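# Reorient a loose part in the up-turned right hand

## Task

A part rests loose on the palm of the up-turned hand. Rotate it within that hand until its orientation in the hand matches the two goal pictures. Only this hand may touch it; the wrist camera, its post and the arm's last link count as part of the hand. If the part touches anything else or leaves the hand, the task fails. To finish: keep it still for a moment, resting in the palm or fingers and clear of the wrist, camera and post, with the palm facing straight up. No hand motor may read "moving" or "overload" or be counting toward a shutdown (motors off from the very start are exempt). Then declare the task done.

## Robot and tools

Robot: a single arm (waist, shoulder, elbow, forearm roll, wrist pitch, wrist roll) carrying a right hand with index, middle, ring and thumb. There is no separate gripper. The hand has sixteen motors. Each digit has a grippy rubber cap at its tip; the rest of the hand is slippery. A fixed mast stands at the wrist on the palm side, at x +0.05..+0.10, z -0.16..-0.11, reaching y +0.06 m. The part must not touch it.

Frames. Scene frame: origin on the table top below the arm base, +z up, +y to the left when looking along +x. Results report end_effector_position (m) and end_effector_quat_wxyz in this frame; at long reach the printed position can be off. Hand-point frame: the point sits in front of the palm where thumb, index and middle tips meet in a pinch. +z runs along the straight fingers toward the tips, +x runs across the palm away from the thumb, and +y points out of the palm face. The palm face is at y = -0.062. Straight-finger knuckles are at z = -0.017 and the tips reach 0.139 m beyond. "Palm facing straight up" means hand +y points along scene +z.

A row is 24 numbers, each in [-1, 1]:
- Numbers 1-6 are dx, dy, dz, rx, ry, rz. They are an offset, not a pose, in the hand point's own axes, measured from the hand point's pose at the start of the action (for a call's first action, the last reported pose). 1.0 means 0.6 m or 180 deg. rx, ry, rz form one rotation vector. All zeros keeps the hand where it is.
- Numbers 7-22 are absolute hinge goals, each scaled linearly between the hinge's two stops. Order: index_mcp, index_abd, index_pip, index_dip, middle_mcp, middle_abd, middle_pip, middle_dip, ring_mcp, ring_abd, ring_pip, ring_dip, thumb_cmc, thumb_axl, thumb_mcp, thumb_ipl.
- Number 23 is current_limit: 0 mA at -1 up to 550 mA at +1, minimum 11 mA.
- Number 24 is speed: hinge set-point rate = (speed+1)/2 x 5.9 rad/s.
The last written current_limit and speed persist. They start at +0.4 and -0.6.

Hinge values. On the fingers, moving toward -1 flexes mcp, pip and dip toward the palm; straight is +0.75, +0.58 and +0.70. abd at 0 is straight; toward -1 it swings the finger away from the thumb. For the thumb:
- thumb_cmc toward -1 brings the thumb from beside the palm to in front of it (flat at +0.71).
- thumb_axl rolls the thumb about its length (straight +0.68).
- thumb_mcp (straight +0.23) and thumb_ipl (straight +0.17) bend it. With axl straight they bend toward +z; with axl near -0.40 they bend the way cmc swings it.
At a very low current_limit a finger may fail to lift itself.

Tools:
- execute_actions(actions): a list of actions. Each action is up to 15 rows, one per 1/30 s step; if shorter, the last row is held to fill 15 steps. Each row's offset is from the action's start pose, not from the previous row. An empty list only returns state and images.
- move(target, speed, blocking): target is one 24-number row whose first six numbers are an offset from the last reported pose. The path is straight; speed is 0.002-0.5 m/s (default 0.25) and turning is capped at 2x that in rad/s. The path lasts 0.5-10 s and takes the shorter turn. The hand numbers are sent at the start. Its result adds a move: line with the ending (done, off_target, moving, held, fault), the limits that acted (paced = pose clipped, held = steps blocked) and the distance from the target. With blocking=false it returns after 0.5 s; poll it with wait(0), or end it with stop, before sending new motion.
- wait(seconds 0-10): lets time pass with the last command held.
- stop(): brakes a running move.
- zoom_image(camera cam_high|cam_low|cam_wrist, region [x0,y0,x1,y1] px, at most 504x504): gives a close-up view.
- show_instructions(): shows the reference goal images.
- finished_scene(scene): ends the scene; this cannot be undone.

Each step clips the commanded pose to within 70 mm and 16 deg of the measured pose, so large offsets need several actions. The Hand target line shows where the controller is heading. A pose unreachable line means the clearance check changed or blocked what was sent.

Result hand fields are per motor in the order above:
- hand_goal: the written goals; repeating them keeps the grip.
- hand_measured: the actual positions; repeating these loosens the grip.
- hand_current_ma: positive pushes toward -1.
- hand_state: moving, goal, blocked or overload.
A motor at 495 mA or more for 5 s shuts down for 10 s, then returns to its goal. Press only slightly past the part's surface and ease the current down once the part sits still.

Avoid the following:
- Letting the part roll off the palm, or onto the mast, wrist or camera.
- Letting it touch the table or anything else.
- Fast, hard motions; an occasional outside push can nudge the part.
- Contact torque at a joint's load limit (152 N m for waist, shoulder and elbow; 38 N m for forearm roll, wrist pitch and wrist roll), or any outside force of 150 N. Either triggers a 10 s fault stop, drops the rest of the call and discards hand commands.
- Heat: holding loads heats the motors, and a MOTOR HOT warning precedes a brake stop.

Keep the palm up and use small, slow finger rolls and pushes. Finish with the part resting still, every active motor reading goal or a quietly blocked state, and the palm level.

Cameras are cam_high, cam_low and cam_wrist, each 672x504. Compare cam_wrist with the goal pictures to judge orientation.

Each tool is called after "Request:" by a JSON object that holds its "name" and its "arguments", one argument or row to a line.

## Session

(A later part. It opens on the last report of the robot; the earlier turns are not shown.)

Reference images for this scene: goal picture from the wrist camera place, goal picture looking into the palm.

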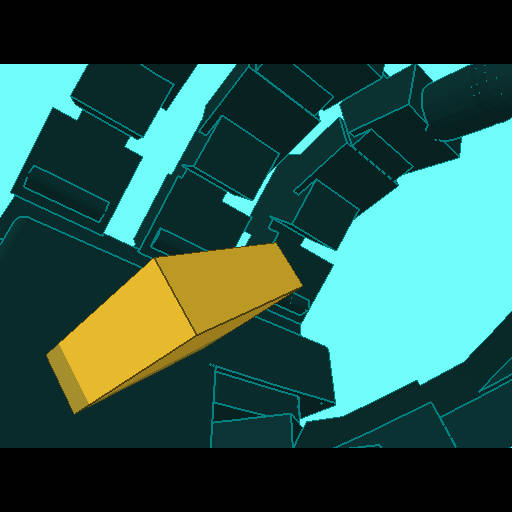

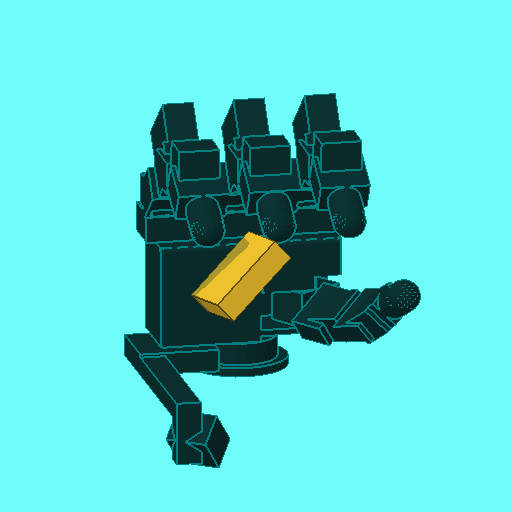

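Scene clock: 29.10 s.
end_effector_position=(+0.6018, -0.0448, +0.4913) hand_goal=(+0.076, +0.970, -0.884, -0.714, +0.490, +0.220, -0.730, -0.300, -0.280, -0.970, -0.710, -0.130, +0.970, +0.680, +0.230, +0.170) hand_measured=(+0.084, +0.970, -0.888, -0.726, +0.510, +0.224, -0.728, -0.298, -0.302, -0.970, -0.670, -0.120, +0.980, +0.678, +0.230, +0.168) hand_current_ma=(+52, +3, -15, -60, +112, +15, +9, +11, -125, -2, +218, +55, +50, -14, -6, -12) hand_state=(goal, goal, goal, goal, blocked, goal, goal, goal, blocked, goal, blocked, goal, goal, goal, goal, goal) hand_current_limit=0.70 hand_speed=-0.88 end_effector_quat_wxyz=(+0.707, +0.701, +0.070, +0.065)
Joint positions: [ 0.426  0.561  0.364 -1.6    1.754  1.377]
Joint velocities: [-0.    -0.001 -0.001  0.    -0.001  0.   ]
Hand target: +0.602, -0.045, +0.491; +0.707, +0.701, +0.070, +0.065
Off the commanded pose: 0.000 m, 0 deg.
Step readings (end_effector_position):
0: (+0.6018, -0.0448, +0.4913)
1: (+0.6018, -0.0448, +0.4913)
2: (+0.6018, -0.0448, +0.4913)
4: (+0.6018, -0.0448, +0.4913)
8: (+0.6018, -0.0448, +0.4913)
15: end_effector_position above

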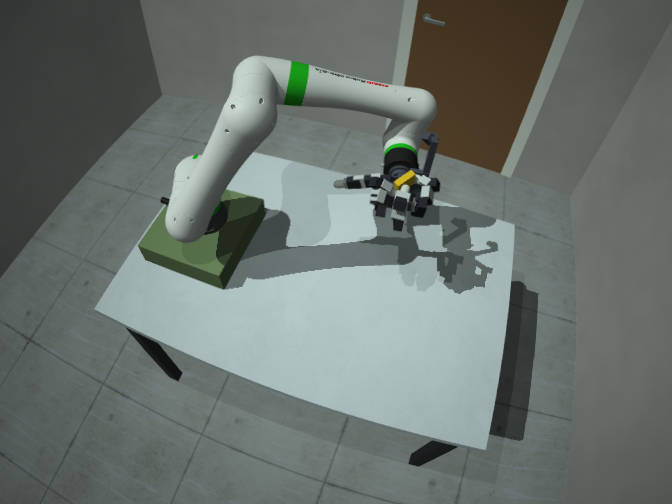

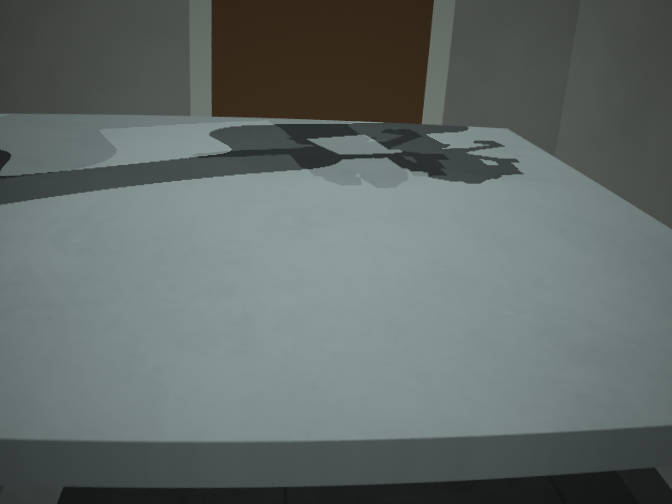

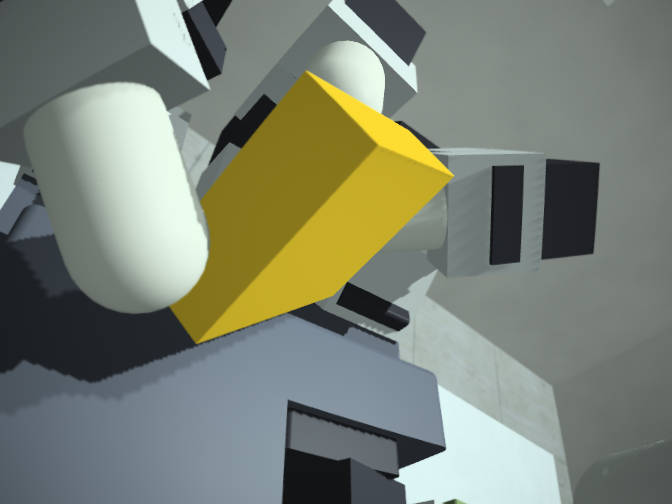

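Request:
{"name": "execute_actions", "arguments": {
  "actions": [
    [[0,0,0,0,0,0,0.075,0.97,-0.885,-0.715,0.41,0.22,-0.73,-0.3,-0.28,-0.97,-0.71,-0.13,0.97,0.68,0.23,0.17,0.7,-0.9]]
  ]
}}

Request:
{"name": "zoom_image", "arguments": {
  "camera": "cam_high",
  "region": [370,160,430,210]
}}

Scene clock: 29.73 s.
end_effector_position=(+0.6018, -0.0448, +0.4913) hand_goal=(+0.076, +0.970, -0.884, -0.714, +0.410, +0.220, -0.730, -0.300, -0.280, -0.970, -0.710, -0.130, +0.970, +0.680, +0.230, +0.170) hand_measured=(+0.084, +0.970, -0.888, -0.726, +0.432, +0.224, -0.728, -0.298, -0.302, -0.970, -0.670, -0.120, +0.980, +0.678, +0.230, +0.168) hand_current_ma=(+52, +3, -15, -60, +113, +15, +8, +11, -125, -2, +218, +55, +50, -14, -6, -12) hand_state=(goal, goal, goal, goal, blocked, goal, goal, goal, blocked, goal, blocked, goal, goal, goal, goal, goal) hand_current_limit=0.70 hand_speed=-0.90 end_effector_quat_wxyz=(+0.707, +0.701, +0.070, +0.065)
Joint positions: [ 0.426  0.561  0.364 -1.6    1.754  1.377]
Joint velocities: [-0.    -0.    -0.    -0.001 -0.001  0.001]
Hand target: +0.602, -0.045, +0.491; +0.707, +0.701, +0.070, +0.065
Off the commanded pose: 0.000 m, 0 deg.
Step readings (end_effector_position):
0: (+0.6018, -0.0448, +0.4913)
1: (+0.6018, -0.0448, +0.4913)
2: (+0.6018, -0.0448, +0.4913)
4: (+0.6018, -0.0448, +0.4913)
8: (+0.6018, -0.0448, +0.4913)
15: end_effector_position above

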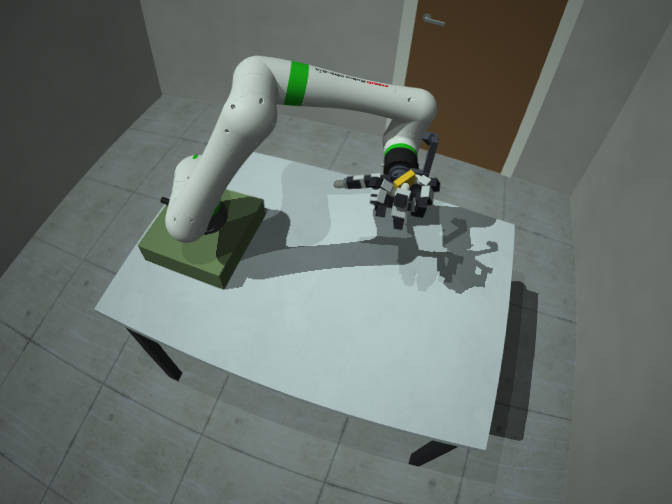

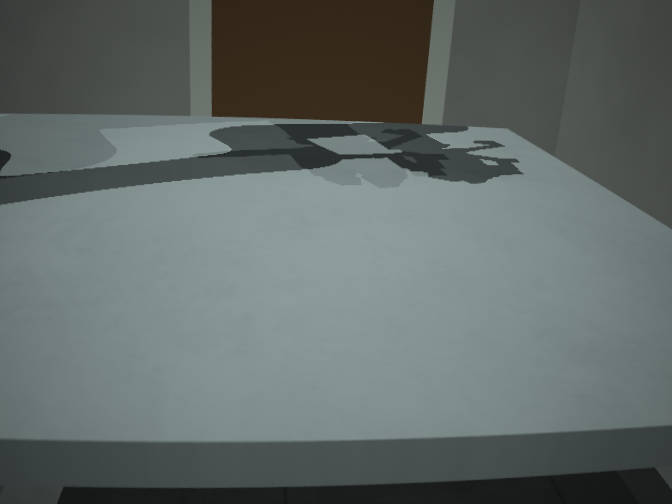

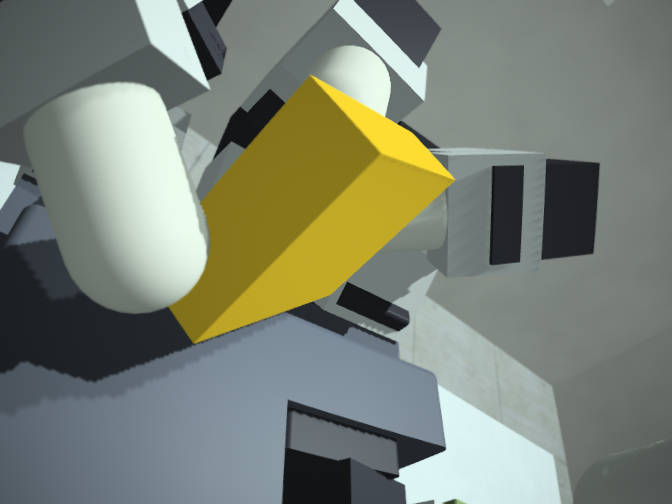

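Region (370, 160, 430, 210) of cam_high's 672x504 image, scaled by 8.400, with more detail than that image has.

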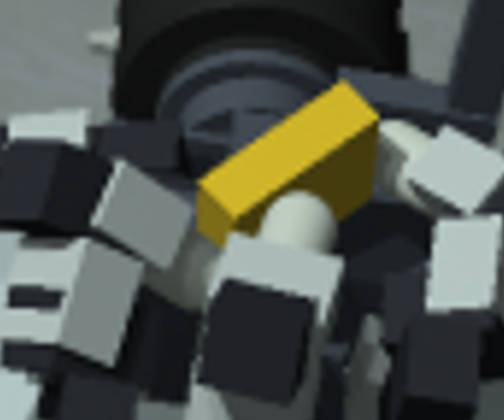

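Request:
{"name": "execute_actions", "arguments": {
  "actions": [
    [[0,0,0,0,0,0,0.075,0.97,-0.885,-0.715,0.40,0.12,-0.73,-0.3,-0.28,-0.97,-0.71,-0.13,0.97,0.68,0.23,0.17,0.7,-0.9],[0,0,0,0,0,0,0.075,0.97,-0.885,-0.715,0.40,0.12,-0.73,-0.3,-0.28,-0.97,-0.71,-0.13,0.97,0.68,0.23,0.17,0.7,-0.9],[0,0,0,0,0,0,0.075,0.97,-0.885,-0.715,0.40,0.12,-0.73,-0.3,-0.28,-0.97,-0.71,-0.13,0.97,0.68,0.23,0.17,0.7,-0.9],[0,0,0,0,0,0,0.075,0.97,-0.885,-0.715,0.395,0.12,-0.73,-0.3,-0.28,-0.97,-0.71,-0.13,0.97,0.68,0.23,0.17,0.7,-0.9],[0,0,0,0,0,0,0.075,0.97,-0.885,-0.715,0.39,0.12,-0.73,-0.3,-0.28,-0.97,-0.71,-0.13,0.97,0.68,0.23,0.17,0.7,-0.9],[0,0,0,0,0,0,0.075,0.97,-0.885,-0.715,0.39,0.12,-0.73,-0.3,-0.28,-0.97,-0.71,-0.13,0.97,0.68,0.23,0.17,0.7,-0.9],[0,0,0,0,0,0,0.075,0.97,-0.885,-0.715,0.385,0.12,-0.73,-0.3,-0.28,-0.97,-0.71,-0.13,0.97,0.68,0.23,0.17,0.7,-0.9],[0,0,0,0,0,0,0.075,0.97,-0.885,-0.715,0.38,0.12,-0.73,-0.3,-0.28,-0.97,-0.71,-0.13,0.97,0.68,0.23,0.17,0.7,-0.9]]
  ]
}}

Request:
{"name": "wait", "arguments": {
  "seconds": 1
}}

Scene clock: 30.53 s.
end_effector_position=(+0.6018, -0.0448, +0.4913) hand_goal=(+0.076, +0.970, -0.884, -0.714, +0.380, +0.120, -0.730, -0.300, -0.280, -0.970, -0.710, -0.130, +0.970, +0.680, +0.230, +0.170) hand_measured=(+0.084, +0.970, -0.888, -0.726, +0.400, +0.124, -0.728, -0.298, -0.302, -0.970, -0.670, -0.120, +0.980, +0.678, +0.230, +0.168) hand_current_ma=(+52, +3, -15, -60, +106, +18, +8, +11, -123, -2, +216, +55, +50, -14, -6, -12) hand_state=(goal, goal, goal, goal, goal, moving, goal, goal, blocked, goal, blocked, goal, goal, goal, goal, goal) hand_current_limit=0.70 hand_speed=-0.90 end_effector_quat_wxyz=(+0.707, +0.701, +0.070, +0.065)
Joint positions: [ 0.426  0.561  0.364 -1.6    1.754  1.377]
Joint velocities: [-0.     0.001 -0.001 -0.     0.    -0.   ]
Hand target: +0.602, -0.045, +0.491; +0.707, +0.701, +0.070, +0.065
Off the commanded pose: 0.000 m, 0 deg.
Step readings (end_effector_position):
0: (+0.6018, -0.0448, +0.4913)
1: (+0.6018, -0.0448, +0.4913)
2: (+0.6018, -0.0448, +0.4913)
4: (+0.6018, -0.0448, +0.4913)
8: (+0.6018, -0.0448, +0.4913)
15: end_effector_position above

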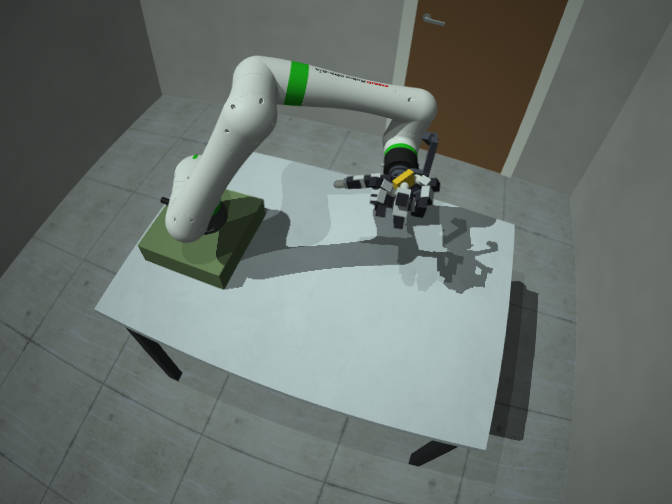

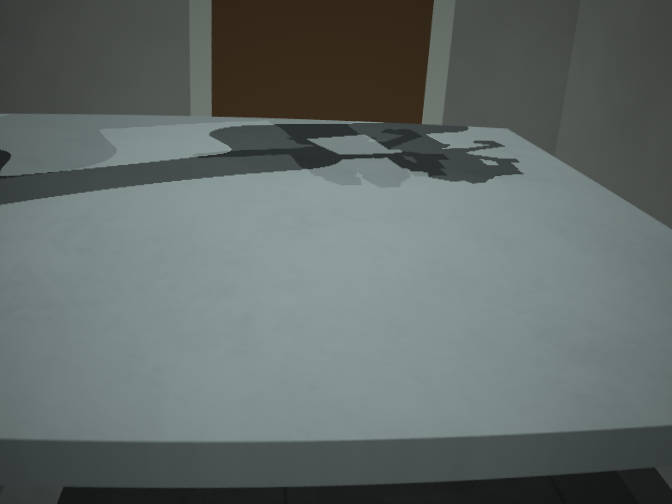

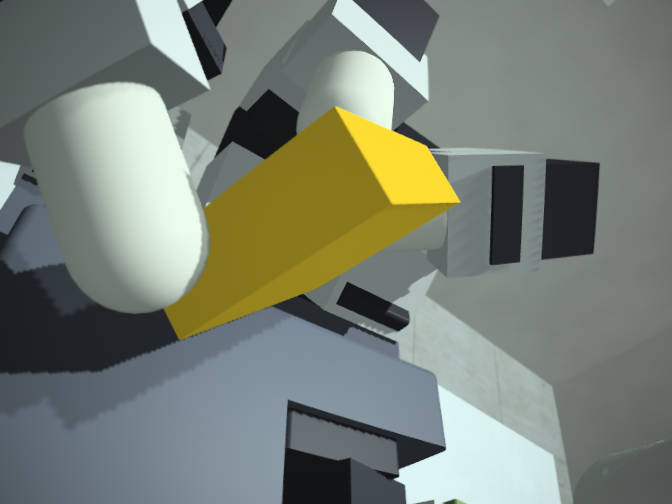

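Scene clock: 31.53 s.
end_effector_position=(+0.6018, -0.0448, +0.4913) hand_goal=(+0.076, +0.970, -0.884, -0.714, +0.380, +0.120, -0.730, -0.300, -0.280, -0.970, -0.710, -0.130, +0.970, +0.680, +0.230, +0.170) hand_measured=(+0.084, +0.970, -0.888, -0.726, +0.400, +0.124, -0.728, -0.298, -0.302, -0.970, -0.670, -0.120, +0.980, +0.678, +0.230, +0.168) hand_current_ma=(+52, +3, -15, -60, +106, +19, +8, +11, -123, -2, +216, +55, +50, -14, -6, -12) hand_state=(goal, goal, goal, goal, goal, goal, goal, goal, blocked, goal, blocked, goal, goal, goal, goal, goal) hand_current_limit=0.70 hand_speed=-0.90 end_effector_quat_wxyz=(+0.707, +0.701, +0.070, +0.065)
Joint positions: [ 0.426  0.561  0.364 -1.6    1.754  1.377]
Joint velocities: [ 0.     0.    -0.    -0.002 -0.    -0.   ]
Hand target: +0.602, -0.045, +0.491; +0.707, +0.701, +0.070, +0.065
Off the commanded pose: 0.000 m, 0 deg.
wait: 1.00 s; at rest by 0.17 s

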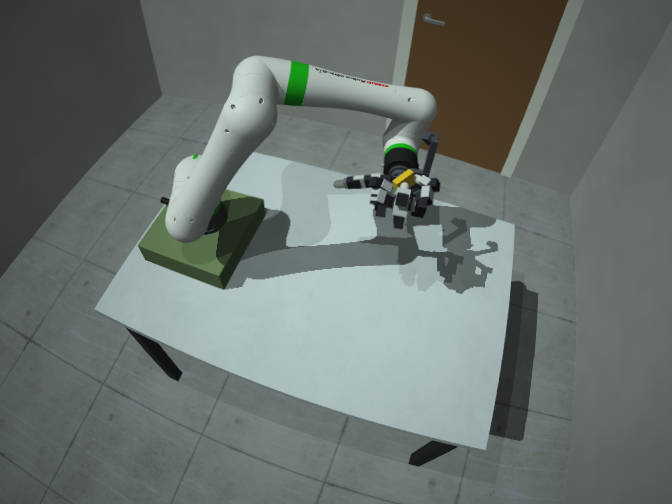

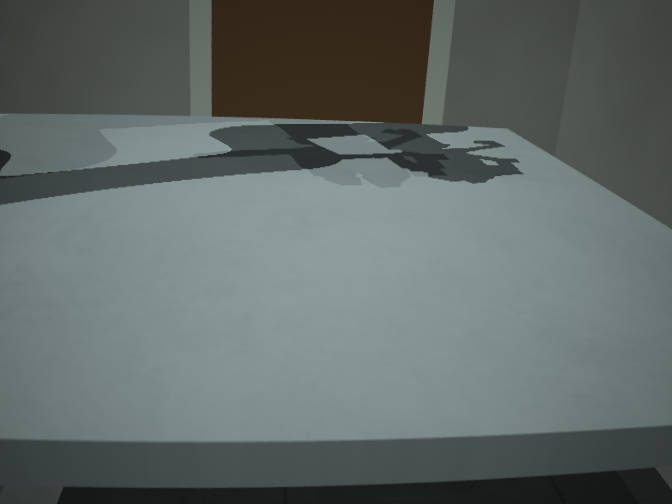

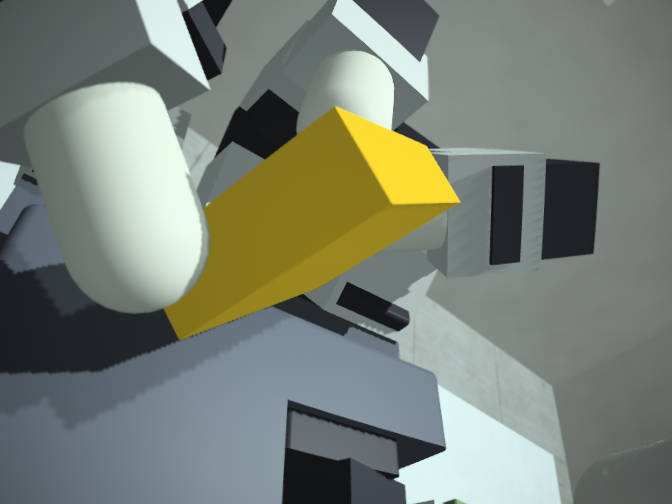

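Request:
{"name": "finished_scene", "arguments": {
  "scene": 2
}}

The scene is finished: the task was done.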